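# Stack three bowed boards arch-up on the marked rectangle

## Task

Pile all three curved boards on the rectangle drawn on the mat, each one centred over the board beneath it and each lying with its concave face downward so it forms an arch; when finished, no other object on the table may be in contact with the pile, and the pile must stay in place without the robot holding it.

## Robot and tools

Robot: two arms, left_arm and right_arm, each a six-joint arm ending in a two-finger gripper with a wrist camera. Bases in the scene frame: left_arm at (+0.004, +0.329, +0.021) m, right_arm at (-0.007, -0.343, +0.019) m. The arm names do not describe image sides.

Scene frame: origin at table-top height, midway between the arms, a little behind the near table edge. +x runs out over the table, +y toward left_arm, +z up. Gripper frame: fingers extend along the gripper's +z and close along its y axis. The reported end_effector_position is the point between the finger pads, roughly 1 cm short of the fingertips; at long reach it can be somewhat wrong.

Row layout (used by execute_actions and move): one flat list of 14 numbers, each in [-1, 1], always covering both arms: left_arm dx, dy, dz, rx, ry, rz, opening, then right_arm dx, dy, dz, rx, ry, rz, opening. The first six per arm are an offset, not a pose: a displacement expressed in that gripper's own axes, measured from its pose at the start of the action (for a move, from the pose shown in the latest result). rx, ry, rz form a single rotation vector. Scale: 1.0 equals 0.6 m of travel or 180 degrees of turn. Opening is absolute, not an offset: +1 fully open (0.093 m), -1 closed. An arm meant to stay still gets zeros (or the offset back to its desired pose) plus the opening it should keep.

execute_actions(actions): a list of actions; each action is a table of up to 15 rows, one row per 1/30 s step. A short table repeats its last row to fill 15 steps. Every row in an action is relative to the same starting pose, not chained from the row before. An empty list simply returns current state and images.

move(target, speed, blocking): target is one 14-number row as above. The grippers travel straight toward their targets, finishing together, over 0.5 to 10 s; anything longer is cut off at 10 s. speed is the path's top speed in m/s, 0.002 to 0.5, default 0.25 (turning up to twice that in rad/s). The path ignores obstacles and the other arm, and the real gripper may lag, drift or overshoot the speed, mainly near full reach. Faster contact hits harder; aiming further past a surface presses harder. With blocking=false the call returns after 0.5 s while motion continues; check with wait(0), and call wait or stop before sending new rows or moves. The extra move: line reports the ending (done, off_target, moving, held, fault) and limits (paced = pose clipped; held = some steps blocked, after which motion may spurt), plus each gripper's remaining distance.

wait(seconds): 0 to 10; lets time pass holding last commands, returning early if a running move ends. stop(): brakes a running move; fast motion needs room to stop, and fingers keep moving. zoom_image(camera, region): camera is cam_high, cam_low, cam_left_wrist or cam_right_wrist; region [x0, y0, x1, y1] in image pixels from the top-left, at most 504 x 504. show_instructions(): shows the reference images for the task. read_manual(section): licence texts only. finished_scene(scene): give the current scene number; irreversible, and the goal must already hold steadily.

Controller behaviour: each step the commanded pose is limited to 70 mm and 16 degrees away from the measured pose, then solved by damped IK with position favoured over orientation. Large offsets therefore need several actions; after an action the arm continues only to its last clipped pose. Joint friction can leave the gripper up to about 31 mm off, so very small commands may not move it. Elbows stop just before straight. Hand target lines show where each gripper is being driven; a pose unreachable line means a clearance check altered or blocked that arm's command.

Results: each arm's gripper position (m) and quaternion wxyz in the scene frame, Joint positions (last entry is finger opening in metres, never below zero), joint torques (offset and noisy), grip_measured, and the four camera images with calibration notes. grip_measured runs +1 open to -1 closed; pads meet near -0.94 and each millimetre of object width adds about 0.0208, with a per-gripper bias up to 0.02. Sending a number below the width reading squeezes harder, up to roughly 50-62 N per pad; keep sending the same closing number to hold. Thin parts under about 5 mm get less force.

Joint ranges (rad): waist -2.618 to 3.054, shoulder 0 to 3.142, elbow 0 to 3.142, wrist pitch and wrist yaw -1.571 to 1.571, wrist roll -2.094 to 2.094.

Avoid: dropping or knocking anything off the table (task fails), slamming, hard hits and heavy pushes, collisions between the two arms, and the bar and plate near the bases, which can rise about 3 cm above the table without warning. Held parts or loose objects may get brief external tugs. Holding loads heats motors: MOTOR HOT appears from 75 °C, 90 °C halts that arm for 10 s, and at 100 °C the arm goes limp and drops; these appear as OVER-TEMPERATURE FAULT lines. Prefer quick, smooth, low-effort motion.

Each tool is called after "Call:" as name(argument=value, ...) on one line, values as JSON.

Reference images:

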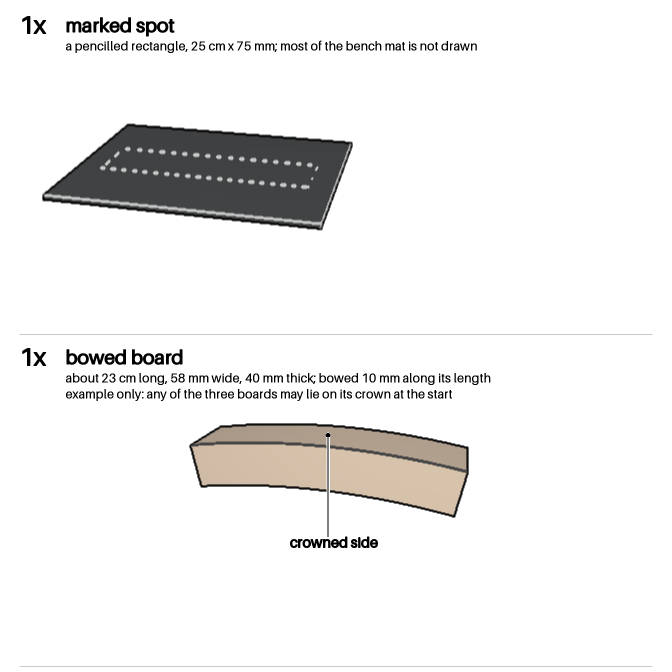

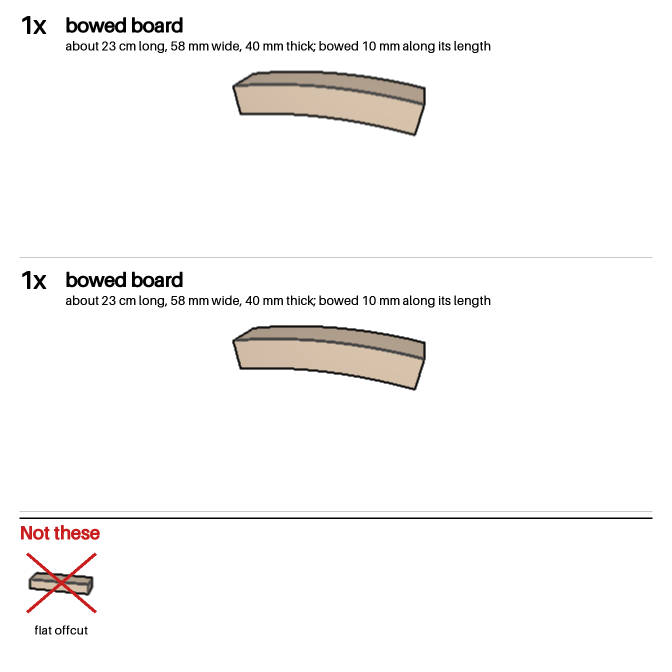

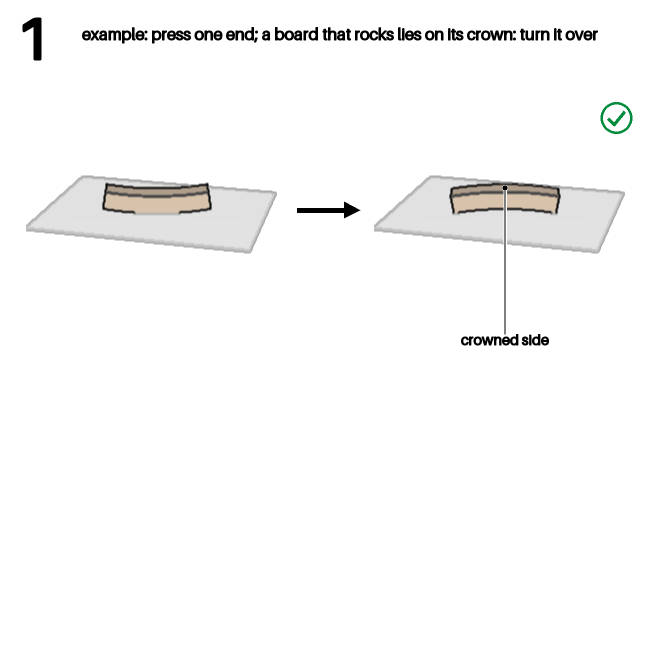

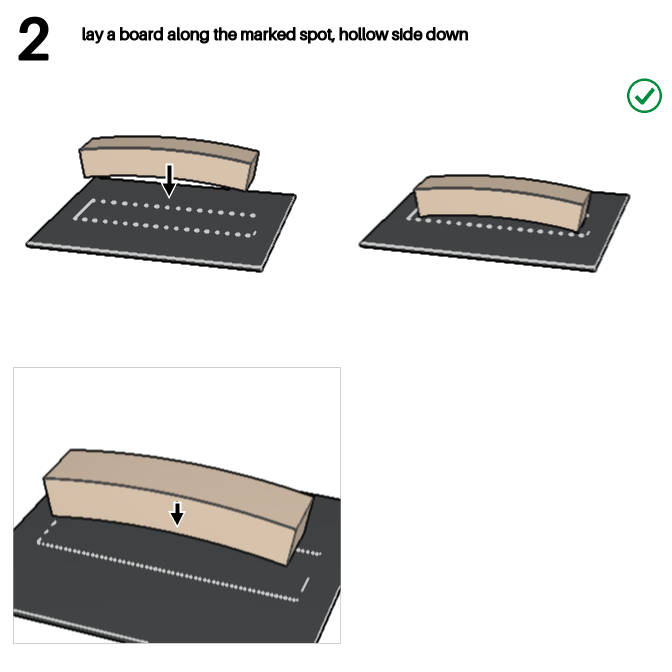

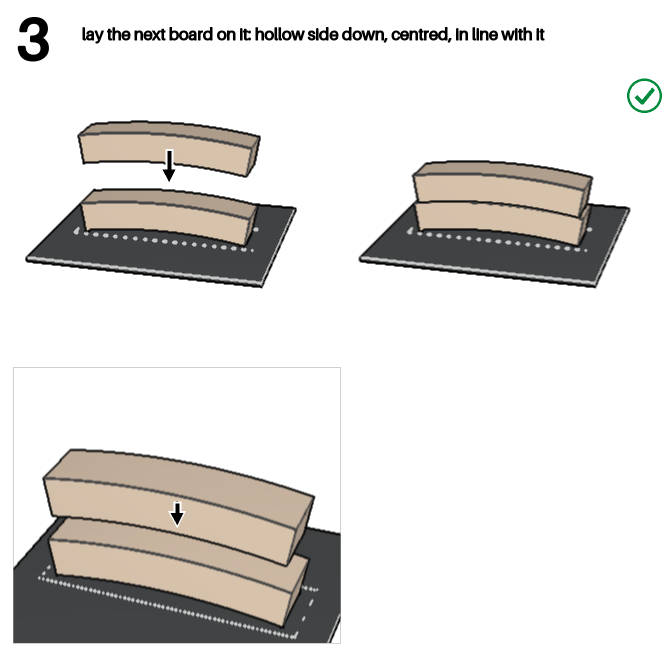

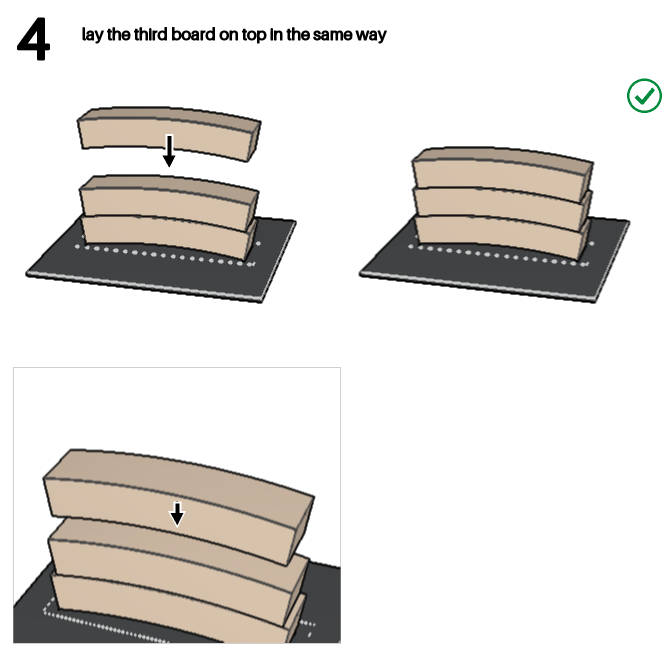

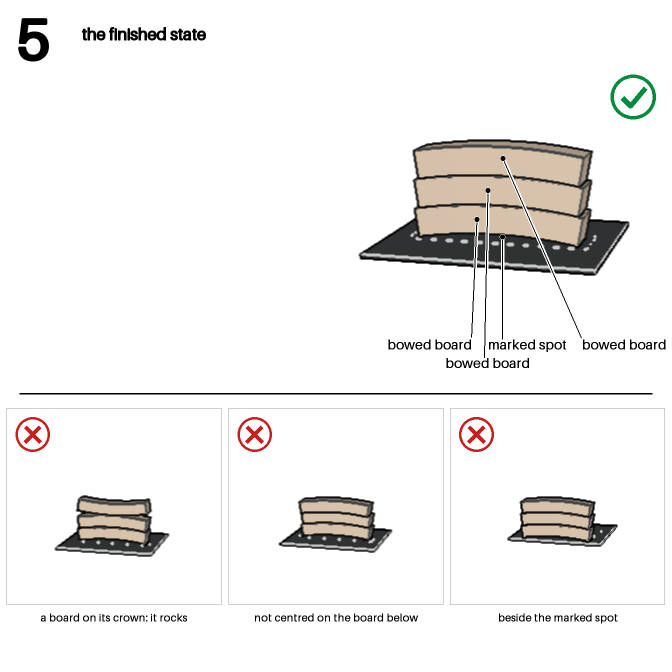

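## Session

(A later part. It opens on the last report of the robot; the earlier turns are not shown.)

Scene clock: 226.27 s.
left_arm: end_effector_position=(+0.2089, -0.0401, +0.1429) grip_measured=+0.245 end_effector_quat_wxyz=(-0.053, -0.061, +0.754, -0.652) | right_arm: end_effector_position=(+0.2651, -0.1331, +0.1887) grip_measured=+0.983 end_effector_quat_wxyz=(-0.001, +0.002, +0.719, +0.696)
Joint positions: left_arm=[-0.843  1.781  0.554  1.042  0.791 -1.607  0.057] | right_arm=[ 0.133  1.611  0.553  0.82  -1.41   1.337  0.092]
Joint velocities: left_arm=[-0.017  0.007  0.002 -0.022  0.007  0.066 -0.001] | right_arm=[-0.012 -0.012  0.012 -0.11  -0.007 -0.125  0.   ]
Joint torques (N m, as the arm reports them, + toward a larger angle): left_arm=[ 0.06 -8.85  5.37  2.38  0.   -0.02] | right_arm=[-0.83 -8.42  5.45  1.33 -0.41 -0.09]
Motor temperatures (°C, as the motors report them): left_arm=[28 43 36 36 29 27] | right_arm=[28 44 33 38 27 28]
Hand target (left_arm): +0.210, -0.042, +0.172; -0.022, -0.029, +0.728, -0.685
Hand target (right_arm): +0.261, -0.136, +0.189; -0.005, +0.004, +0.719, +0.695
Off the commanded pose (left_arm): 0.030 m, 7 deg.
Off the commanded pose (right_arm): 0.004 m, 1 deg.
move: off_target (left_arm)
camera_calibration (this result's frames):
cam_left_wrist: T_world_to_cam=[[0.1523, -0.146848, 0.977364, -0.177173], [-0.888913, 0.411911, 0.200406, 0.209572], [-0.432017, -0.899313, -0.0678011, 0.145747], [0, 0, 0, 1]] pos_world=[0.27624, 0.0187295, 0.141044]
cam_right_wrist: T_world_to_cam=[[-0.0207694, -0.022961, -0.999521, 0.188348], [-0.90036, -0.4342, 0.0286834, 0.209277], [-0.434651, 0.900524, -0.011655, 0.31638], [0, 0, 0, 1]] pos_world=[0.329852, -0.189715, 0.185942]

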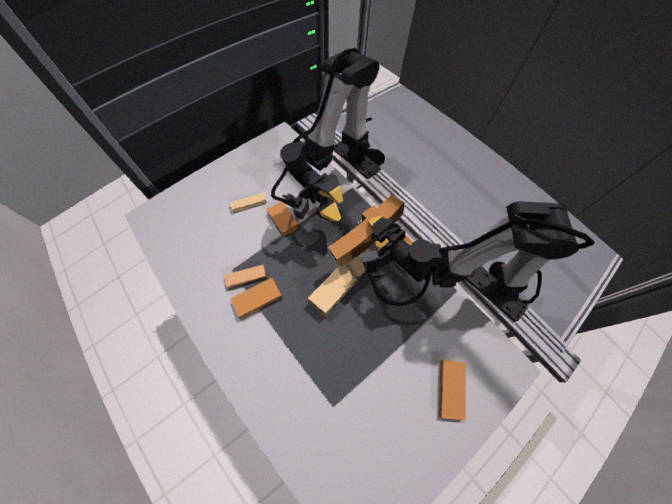

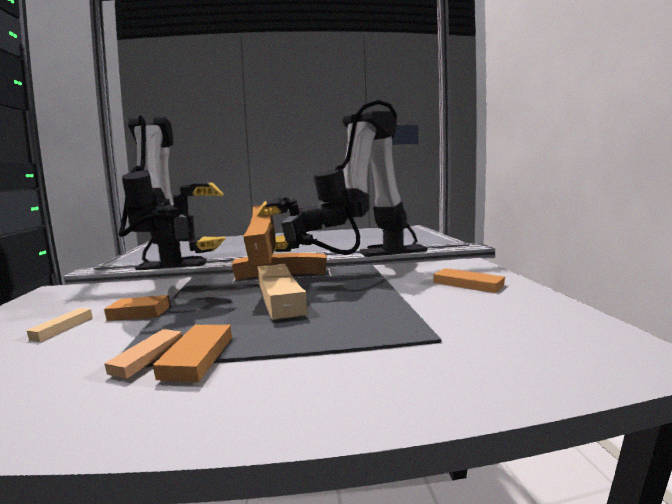

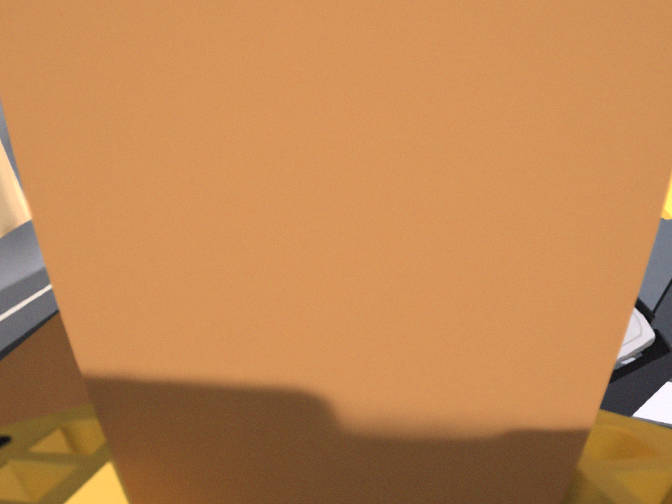

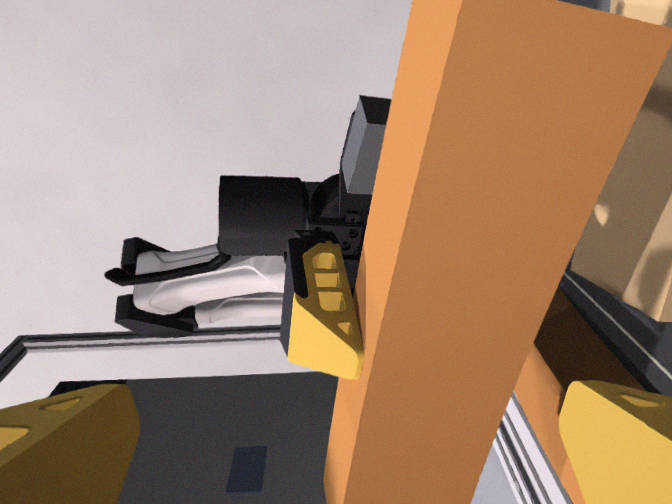

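Call:
move(target=[0.015,-0.1,-0.015,0,0,0,0.0,-0.108,0.017,-0.195,0.5,0,0,1.0], speed=0.25)

Scene clock: 235.90 s.
left_arm: end_effector_position=(+0.1991, -0.0298, +0.1562) grip_measured=+0.246 end_effector_quat_wxyz=(-0.092, -0.107, +0.786, -0.601) | right_arm: end_effector_position=(+0.3305, -0.2500, +0.2061) grip_measured=+0.983 end_effector_quat_wxyz=(+0.020, +0.010, +1.000, -0.002)
Joint positions: left_arm=[-0.843  1.581  0.594  0.633  0.784 -1.608  0.057] | right_arm=[ 0.26   1.866  1.881 -1.547  0.021  0.3    0.092]
Joint velocities: left_arm=[ 0.007  0.002 -0.017  0.066 -0.007 -0.051 -0.001] | right_arm=[-0.002  0.002 -0.007 -0.007  0.022  0.007  0.001]
Joint torques (N m, as the arm reports them, + toward a larger angle): left_arm=[ 0.53 -8.9   9.22  2.34  0.16 -0.01] | right_arm=[ 0.56 -8.08  7.68  0.3   0.09  0.1 ]
Motor temperatures (°C, as the motors report them): left_arm=[28 44 36 39 28 27] | right_arm=[28 43 33 36 27 28]
Hand target (left_arm): +0.208, -0.038, +0.203; -0.052, -0.061, +0.755, -0.651
Hand target (right_arm): +0.331, -0.249, +0.202; +0.010, +0.009, +1.000, -0.012
Off the commanded pose (left_arm): 0.050 m, 10 deg.
Off the commanded pose (right_arm): 0.004 m, 3 deg.
joint sent to its limit (right arm) — the command would take joint 4 (wrist pitch) past its lower limit, so that joint was sent only as far as its limit.
move: off_target (left_arm, right_arm); limits=paced
camera_calibration (this result's frames):
cam_left_wrist: T_world_to_cam=[[0.27037, -0.258517, 0.927399, -0.206128], [-0.858695, 0.370848, 0.353716, 0.162768], [-0.435366, -0.891987, -0.121721, 0.161006], [0, 0, 0, 1]] pos_world=[0.265595, 0.0299657, 0.153187]
cam_right_wrist: T_world_to_cam=[[-0.037015, -0.99929, -0.00708983, -0.238827], [-0.916016, 0.031093, 0.399934, 0.261837], [-0.399429, 0.021298, -0.916516, 0.405368], [0, 0, 0, 1]] pos_world=[0.392922, -0.255432, 0.265115]

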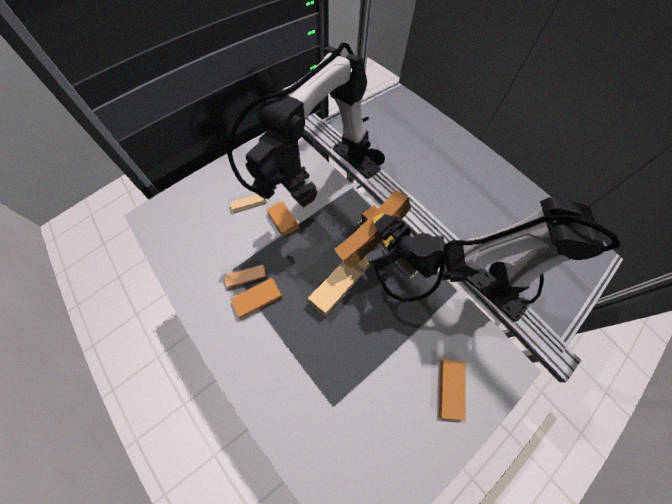

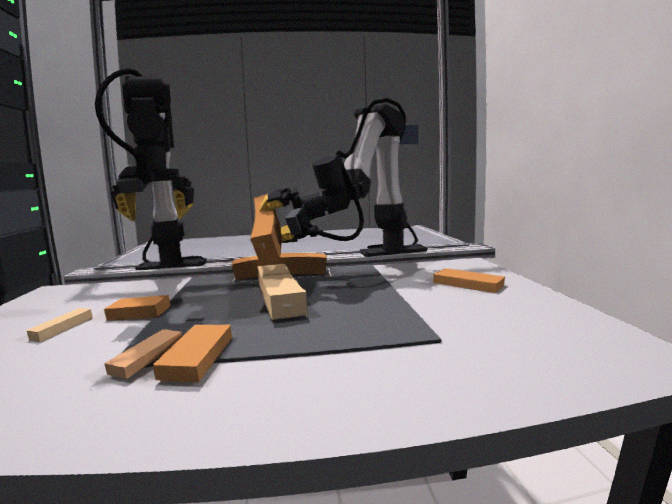

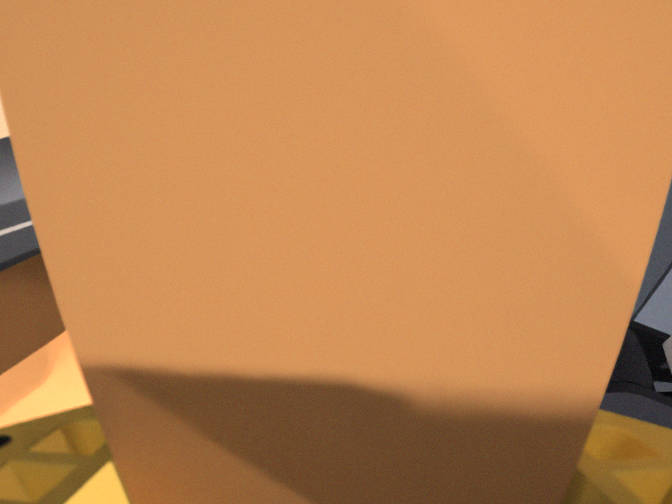

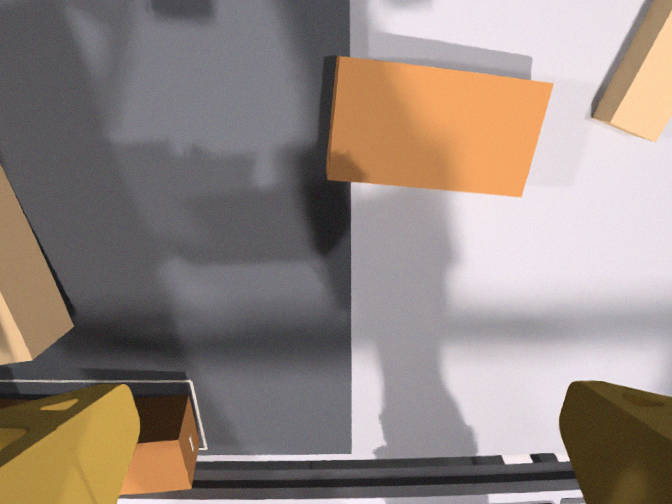

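Call:
move(target=[-0.03,-0.019,-0.055,-0.413,-0.063,0.0735,0.0,0,0,0,0,0,0,1.0], speed=0.2)

Scene clock: 243.20 s.
left_arm: end_effector_position=(+0.2205, +0.0029, +0.1569) grip_measured=+0.247 end_effector_quat_wxyz=(-0.014, -0.004, +1.000, +0.010) | right_arm: end_effector_position=(+0.3305, -0.2504, +0.2061) grip_measured=+0.983 end_effector_quat_wxyz=(+0.020, +0.011, +1.000, -0.003)
Joint positions: left_arm=[-1.039  2.07   1.973 -1.499  0.026 -0.975  0.057] | right_arm=[ 0.26   1.866  1.881 -1.548  0.023  0.301  0.092]
Joint velocities: left_arm=[ 0.002  0.007  0.002 -0.051 -0.037  0.051  0.   ] | right_arm=[-0.022 -0.002  0.012 -0.007  0.037 -0.081  0.   ]
Joint torques (N m, as the arm reports them, + toward a larger angle): left_arm=[ -0.87 -10.5    8.69   0.11  -0.24  -0.05] | right_arm=[ -0.18 -10.03   6.52   0.41  -0.04   0.01]
Motor temperatures (°C, as the motors report them): left_arm=[28 45 37 39 29 27] | right_arm=[28 43 33 35 27 28]
Hand target (left_arm): +0.221, +0.000, +0.171; +0.000, +0.003, +1.000, +0.001
Hand target (right_arm): +0.331, -0.250, +0.206; +0.020, +0.010, +1.000, -0.002
Off the commanded pose (left_arm): 0.014 m, 2 deg.
Off the commanded pose (right_arm): 0.000 m, 0 deg.
move: off_target (left_arm)
camera_calibration (this result's frames):
cam_left_wrist: T_world_to_cam=[[-0.00168011, -0.999688, -0.0249083, 0.00735727], [-0.886255, -0.0100489, 0.463089, 0.158865], [-0.463195, 0.0228531, -0.885962, 0.322999], [0, 0, 0, 1]] pos_world=[0.290419, 0.00156987, 0.212779]
cam_right_wrist: T_world_to_cam=[[-0.0378594, -0.999271, -0.00482903, -0.239404], [-0.916097, 0.032777, 0.399614, 0.262378], [-0.399165, 0.019553, -0.916671, 0.404893], [0, 0, 0, 1]] pos_world=[0.392919, -0.255746, 0.265147]

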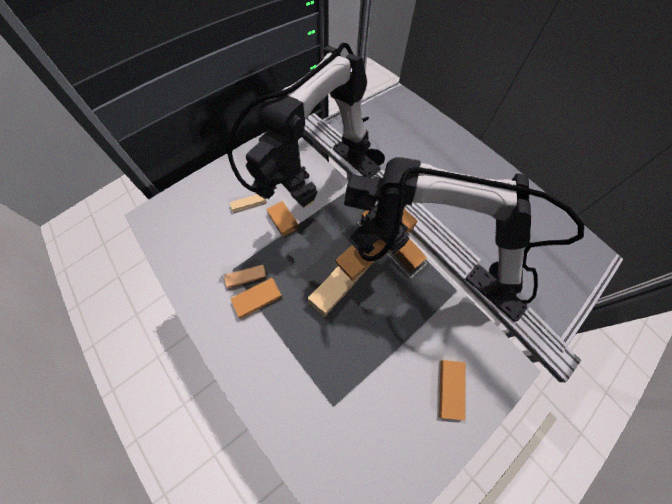

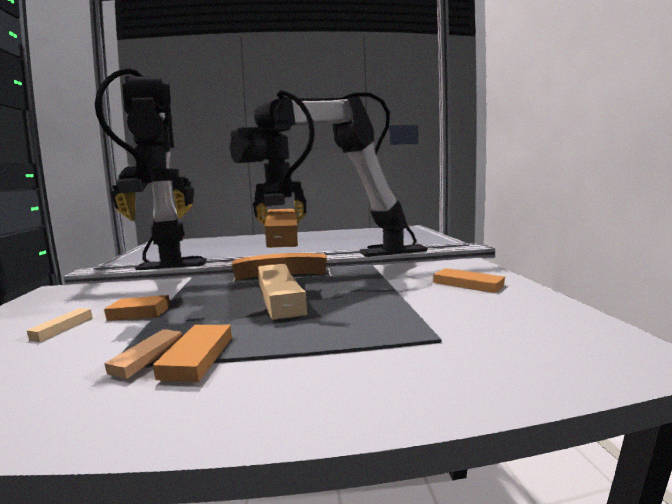

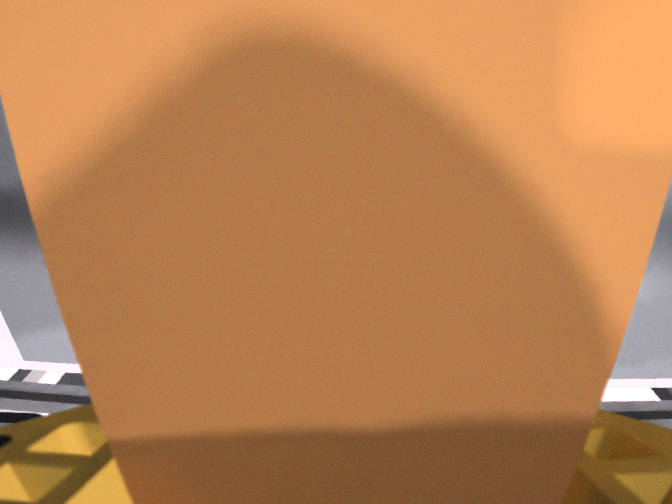

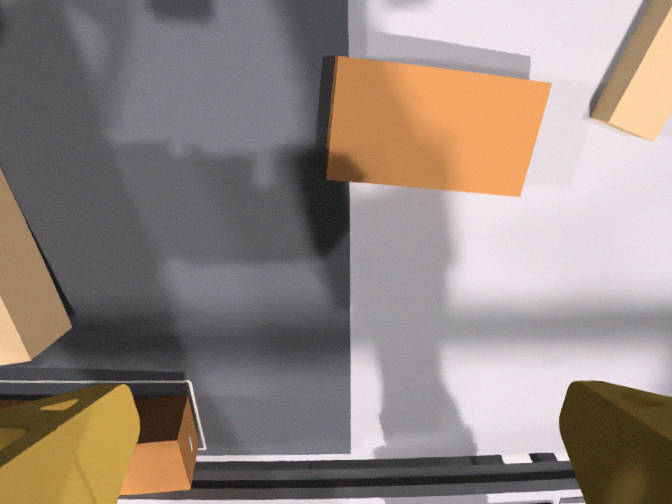

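Call:
move(target=[0.14,-0.013,0.03,0,-0.01,0.497,0.0,0,0,0,0,0,0,1.0], speed=0.2)

Call:
zoom_image(camera="cam_high", region=[320, 150, 480, 300])

Call:
zoom_image(camera="cam_low", region=[200, 190, 360, 300])

Scene clock: 250.57 s.
left_arm: end_effector_position=(+0.1373, -0.0003, +0.1288) grip_measured=+0.249 end_effector_quat_wxyz=(-0.029, +0.694, +0.719, +0.008) | right_arm: end_effector_position=(+0.3305, -0.2504, +0.2061) grip_measured=+0.983 end_effector_quat_wxyz=(+0.020, +0.011, +1.000, -0.003)
Joint positions: left_arm=[-1.244  1.932  1.666 -1.353  0.019  0.364  0.057] | right_arm=[ 0.26   1.866  1.881 -1.548  0.023  0.301  0.092]
Joint velocities: left_arm=[-0.007 -0.012  0.002 -0.007  0.022 -0.037 -0.   ] | right_arm=[ 0.017 -0.002  0.007 -0.022  0.007  0.022  0.001]
Joint torques (N m, as the arm reports them, + toward a larger angle): left_arm=[ -0.76 -11.75   5.57   0.38  -0.07  -0.01] | right_arm=[ -0.06 -10.12   6.63   0.39   0.01  -0.01]
Motor temperatures (°C, as the motors report them): left_arm=[28 48 38 36 29 27] | right_arm=[28 43 33 34 27 28]
Hand target (left_arm): +0.136, -0.005, +0.141; -0.003, +0.701, +0.713, -0.001
Hand target (right_arm): +0.331, -0.250, +0.206; +0.020, +0.011, +1.000, -0.003
Off the commanded pose (left_arm): 0.013 m, 3 deg.
Off the commanded pose (right_arm): 0.000 m, 0 deg.
move: off_target (left_arm)
camera_calibration (this result's frames):
cam_left_wrist: T_world_to_cam=[[-0.999372, -0.0260851, 0.023994, 0.13437], [-0.0112202, 0.875023, 0.483952, -0.0244761], [-0.0336192, 0.483379, -0.874766, 0.199379], [0, 0, 0, 1]] pos_world=[0.140713, -0.0714532, 0.183031]
cam_right_wrist: T_world_to_cam=[[-0.0378594, -0.999271, -0.00482903, -0.239404], [-0.916097, 0.032777, 0.399614, 0.262378], [-0.399165, 0.019553, -0.916671, 0.404893], [0, 0, 0, 1]] pos_world=[0.392919, -0.255746, 0.265147]

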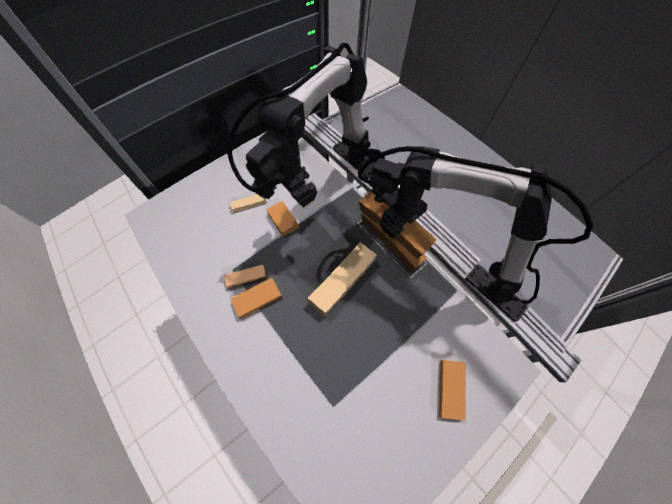

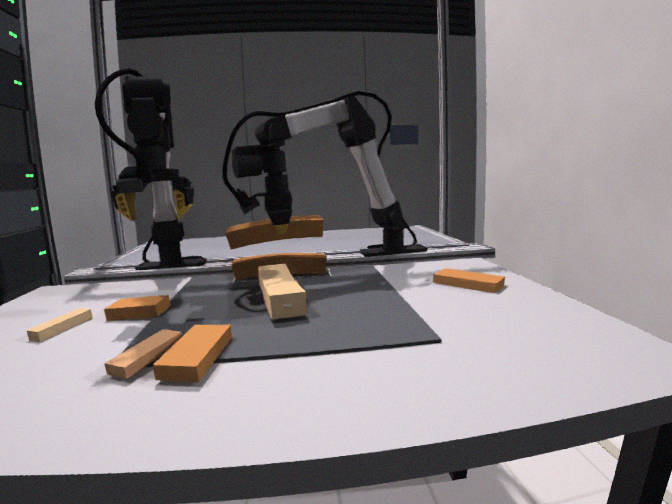

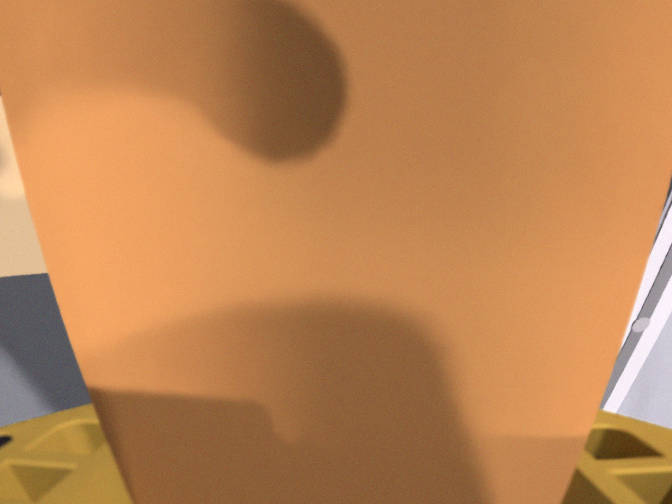

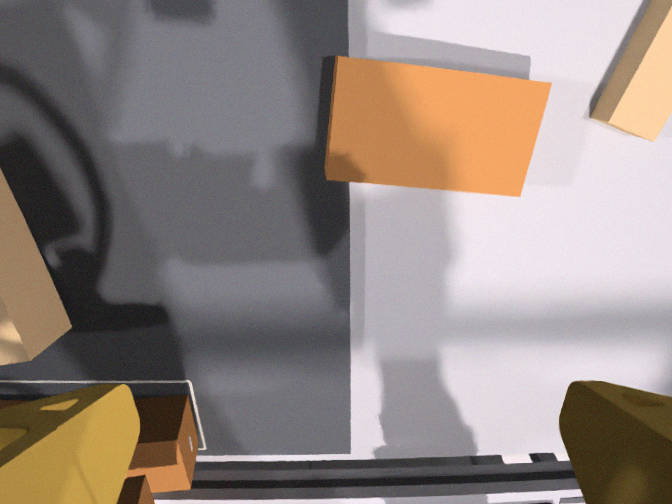

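Region (320, 150, 480, 300) of cam_high's 672x504 image, scaled by 3.150, with more detail than that image has; it fills the top 472 rows of this view, and the rest is white.

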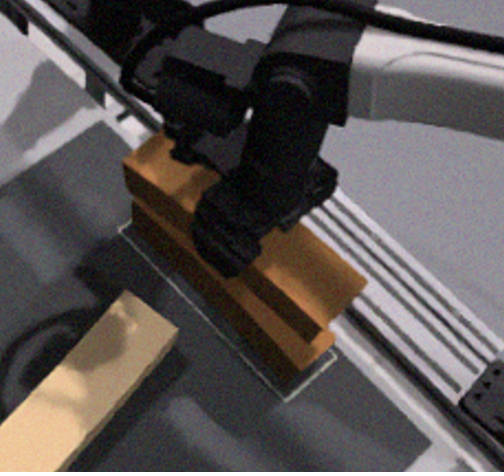

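Region (200, 190, 360, 300) of cam_low's 672x504 image, scaled by 3.150, with more detail than that image has; it fills the top 346 rows of this view, and the rest is white.

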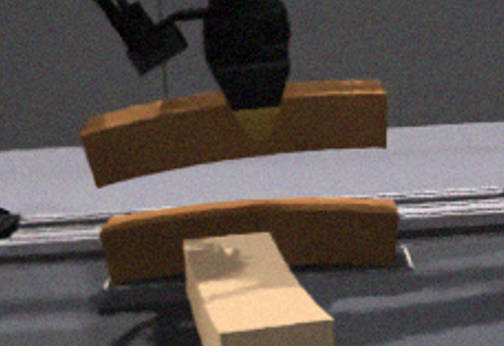

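Call:
move(target=[0.012,0,0.03,0,-0.045,0.008,0.0,0,0,0,0,0,0,1.0], speed=0.05)

Call:
zoom_image(camera="cam_high", region=[320, 150, 480, 300])

Call:
zoom_image(camera="cam_low", region=[200, 190, 360, 300])

Scene clock: 257.17 s.
left_arm: end_effector_position=(+0.1315, +0.0139, +0.0992) grip_measured=+0.249 end_effector_quat_wxyz=(-0.006, +0.705, +0.709, -0.023) | right_arm: end_effector_position=(+0.3305, -0.2504, +0.2061) grip_measured=+0.983 end_effector_quat_wxyz=(+0.020, +0.011, +1.000, -0.003)
Joint positions: left_arm=[-1.226  1.825  1.405 -1.134  0.058  0.41   0.057] | right_arm=[ 0.26   1.866  1.881 -1.548  0.023  0.301  0.092]
Joint velocities: left_arm=[-0.012  0.017 -0.017  0.037  0.051 -0.007  0.001] | right_arm=[ 0.012 -0.002 -0.007  0.022  0.007  0.066 -0.001]
Joint torques (N m, as the arm reports them, + toward a larger angle): left_arm=[  1.13 -10.82   5.81   0.56   0.17  -0.04] | right_arm=[ -0.24 -10.19   6.54   0.41  -0.01  -0.05]
Motor temperatures (°C, as the motors report them): left_arm=[28 50 38 35 28 27] | right_arm=[28 43 34 33 27 28]
Hand target (left_arm): +0.136, +0.008, +0.111; +0.022, +0.702, +0.710, -0.041
Hand target (right_arm): +0.331, -0.250, +0.206; +0.020, +0.011, +1.000, -0.003
Off the commanded pose (left_arm): 0.014 m, 4 deg.
Off the commanded pose (right_arm): 0.000 m, 0 deg.
move: off_target (left_arm)
camera_calibration (this result's frames):
cam_left_wrist: T_world_to_cam=[[-0.999378, 0.00297513, 0.0351452, 0.128085], [0.0173074, 0.909589, 0.415149, -0.0200784], [-0.0307326, 0.415499, -0.909074, 0.170296], [0, 0, 0, 1]] pos_world=[0.133586, -0.0528756, 0.158645]
cam_right_wrist: T_world_to_cam=[[-0.0378594, -0.999271, -0.00482903, -0.239404], [-0.916097, 0.032777, 0.399614, 0.262378], [-0.399165, 0.019553, -0.916671, 0.404893], [0, 0, 0, 1]] pos_world=[0.392919, -0.255746, 0.265147]

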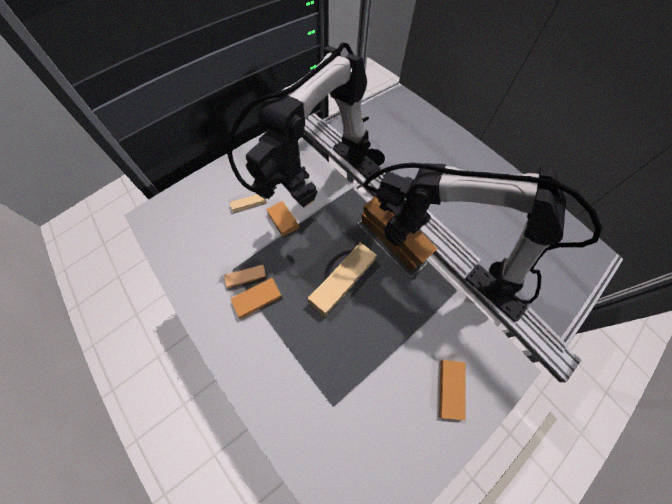

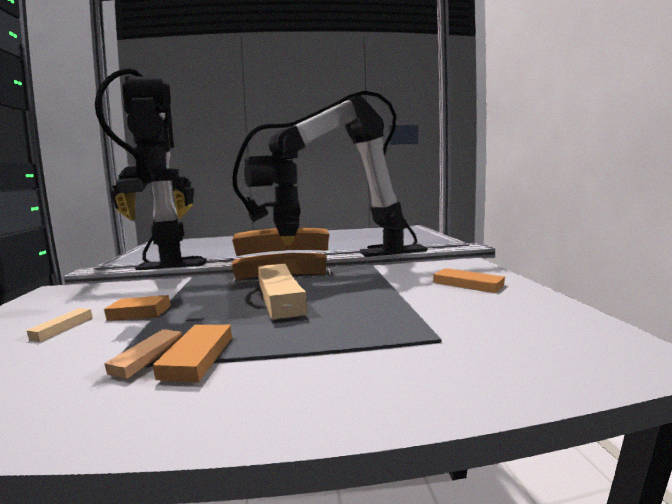

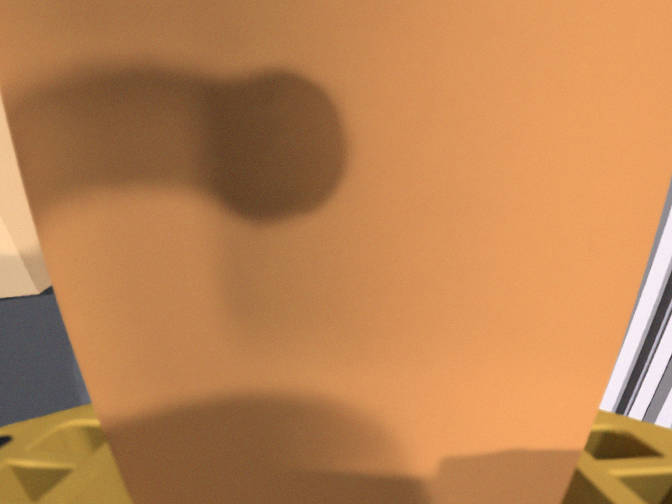

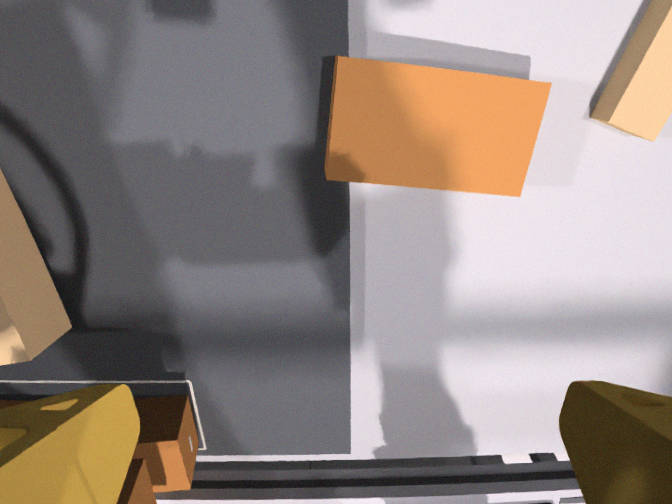

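Region (320, 150, 480, 300) of cam_high's 672x504 image, scaled by 3.150, with more detail than that image has; it fills the top 472 rows of this view, and the rest is white.

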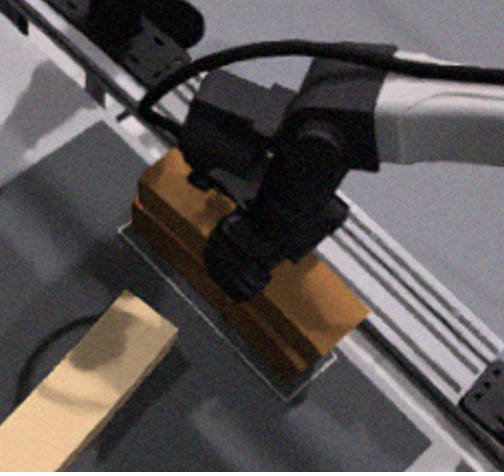

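Region (200, 190, 360, 300) of cam_low's 672x504 image, scaled by 3.150, with more detail than that image has; it fills the top 346 rows of this view, and the rest is white.

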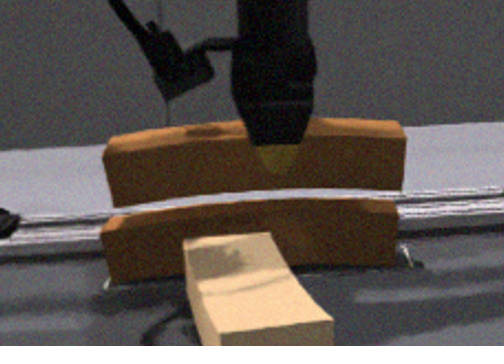

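Call:
move(target=[-0.018,0.007,0.0,0,-0.02,0,0.0,0,0,0,0,0,0,1.0], speed=0.02)

Call:
zoom_image(camera="cam_high", region=[320, 150, 480, 300])

Call:
zoom_image(camera="cam_low", region=[200, 190, 360, 300])

Scene clock: 265.03 s.
left_arm: end_effector_position=(+0.1328, +0.0069, +0.0994) grip_measured=+0.249 end_effector_quat_wxyz=(+0.006, +0.705, +0.708, -0.032) | right_arm: end_effector_position=(+0.3305, -0.2504, +0.2061) grip_measured=+0.983 end_effector_quat_wxyz=(+0.020, +0.011, +1.000, -0.003)
Joint positions: left_arm=[-1.226  1.825  1.405 -1.106  0.068  0.411  0.057] | right_arm=[ 0.26   1.866  1.881 -1.548  0.023  0.301  0.092]
Joint velocities: left_arm=[ 0.007 -0.007 -0.017  0.037  0.081  0.037 -0.001] | right_arm=[-0.022  0.007 -0.002 -0.037  0.066 -0.022 -0.001]
Joint torques (N m, as the arm reports them, + toward a larger angle): left_arm=[ 0.87 -8.6   5.26  0.63  0.09 -0.05] | right_arm=[-0.23 -9.98  6.56  0.42 -0.04  0.03]
Motor temperatures (°C, as the motors report them): left_arm=[28 51 37 34 28 27] | right_arm=[28 44 34 33 27 28]
Hand target (left_arm): +0.136, +0.003, +0.099; +0.016, +0.704, +0.709, -0.044
Hand target (right_arm): +0.331, -0.250, +0.206; +0.020, +0.011, +1.000, -0.003
Off the commanded pose (left_arm): 0.005 m, 2 deg.
Off the commanded pose (right_arm): 0.000 m, 0 deg.
move: done
camera_calibration (this result's frames):
cam_left_wrist: T_world_to_cam=[[-0.999466, 0.00603526, 0.0321001, 0.129722], [0.0180158, 0.921627, 0.38766, -0.01129], [-0.0272447, 0.388031, -0.921244, 0.174375], [0, 0, 0, 1]] pos_world=[0.134607, -0.0580407, 0.160854]
cam_right_wrist: T_world_to_cam=[[-0.0378594, -0.999271, -0.00482903, -0.239404], [-0.916097, 0.032777, 0.399614, 0.262378], [-0.399165, 0.019553, -0.916671, 0.404893], [0, 0, 0, 1]] pos_world=[0.392919, -0.255746, 0.265147]

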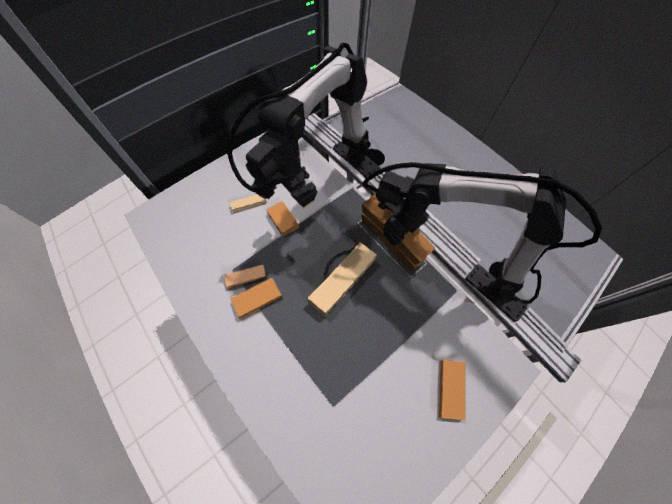

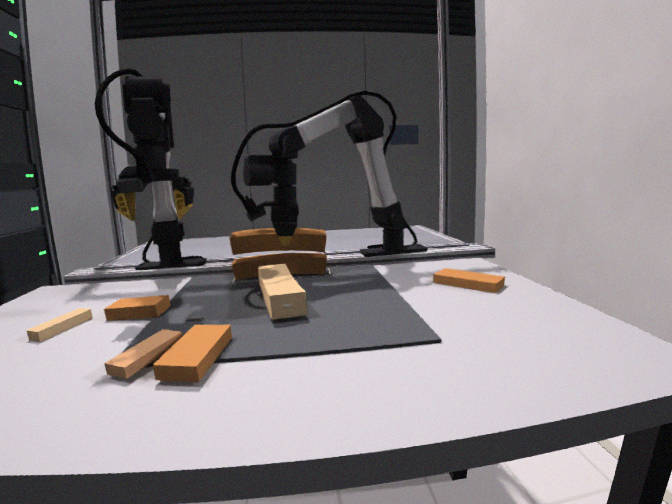

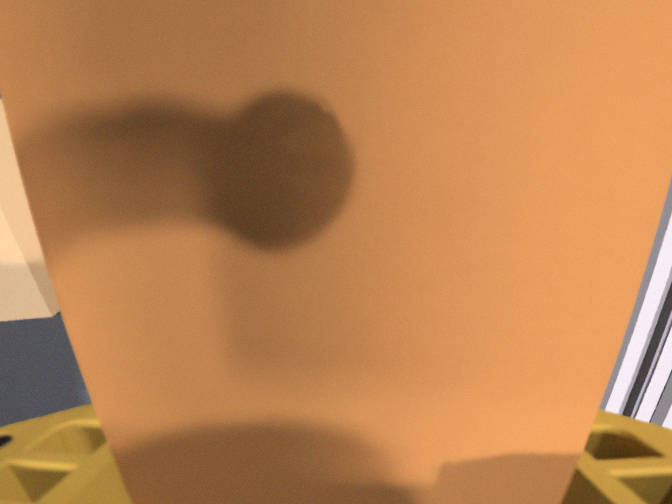

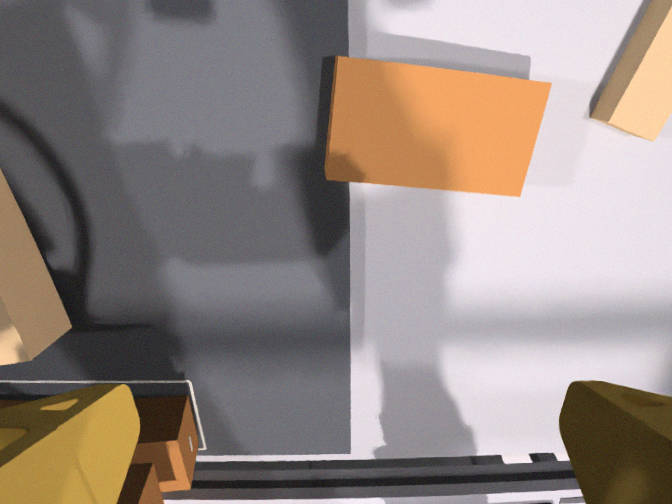

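Region (320, 150, 480, 300) of cam_high's 672x504 image, scaled by 3.150, with more detail than that image has; it fills the top 472 rows of this view, and the rest is white.

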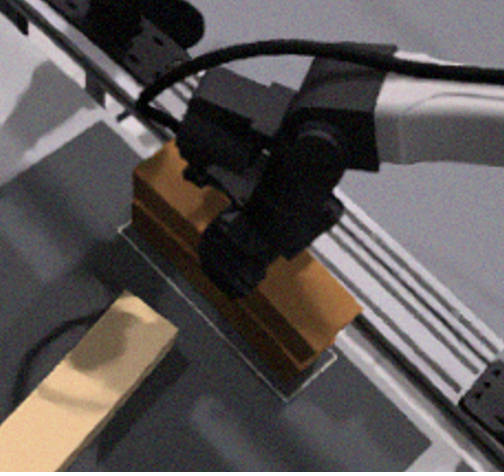

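Region (200, 190, 360, 300) of cam_low's 672x504 image, scaled by 3.150, with more detail than that image has; it fills the top 346 rows of this view, and the rest is white.

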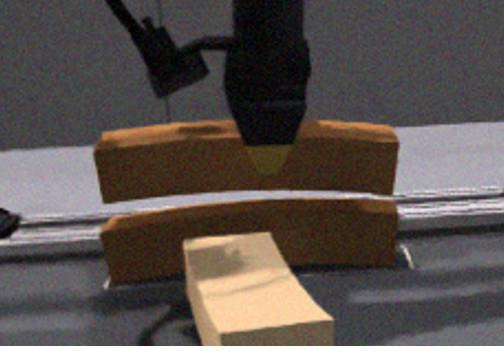

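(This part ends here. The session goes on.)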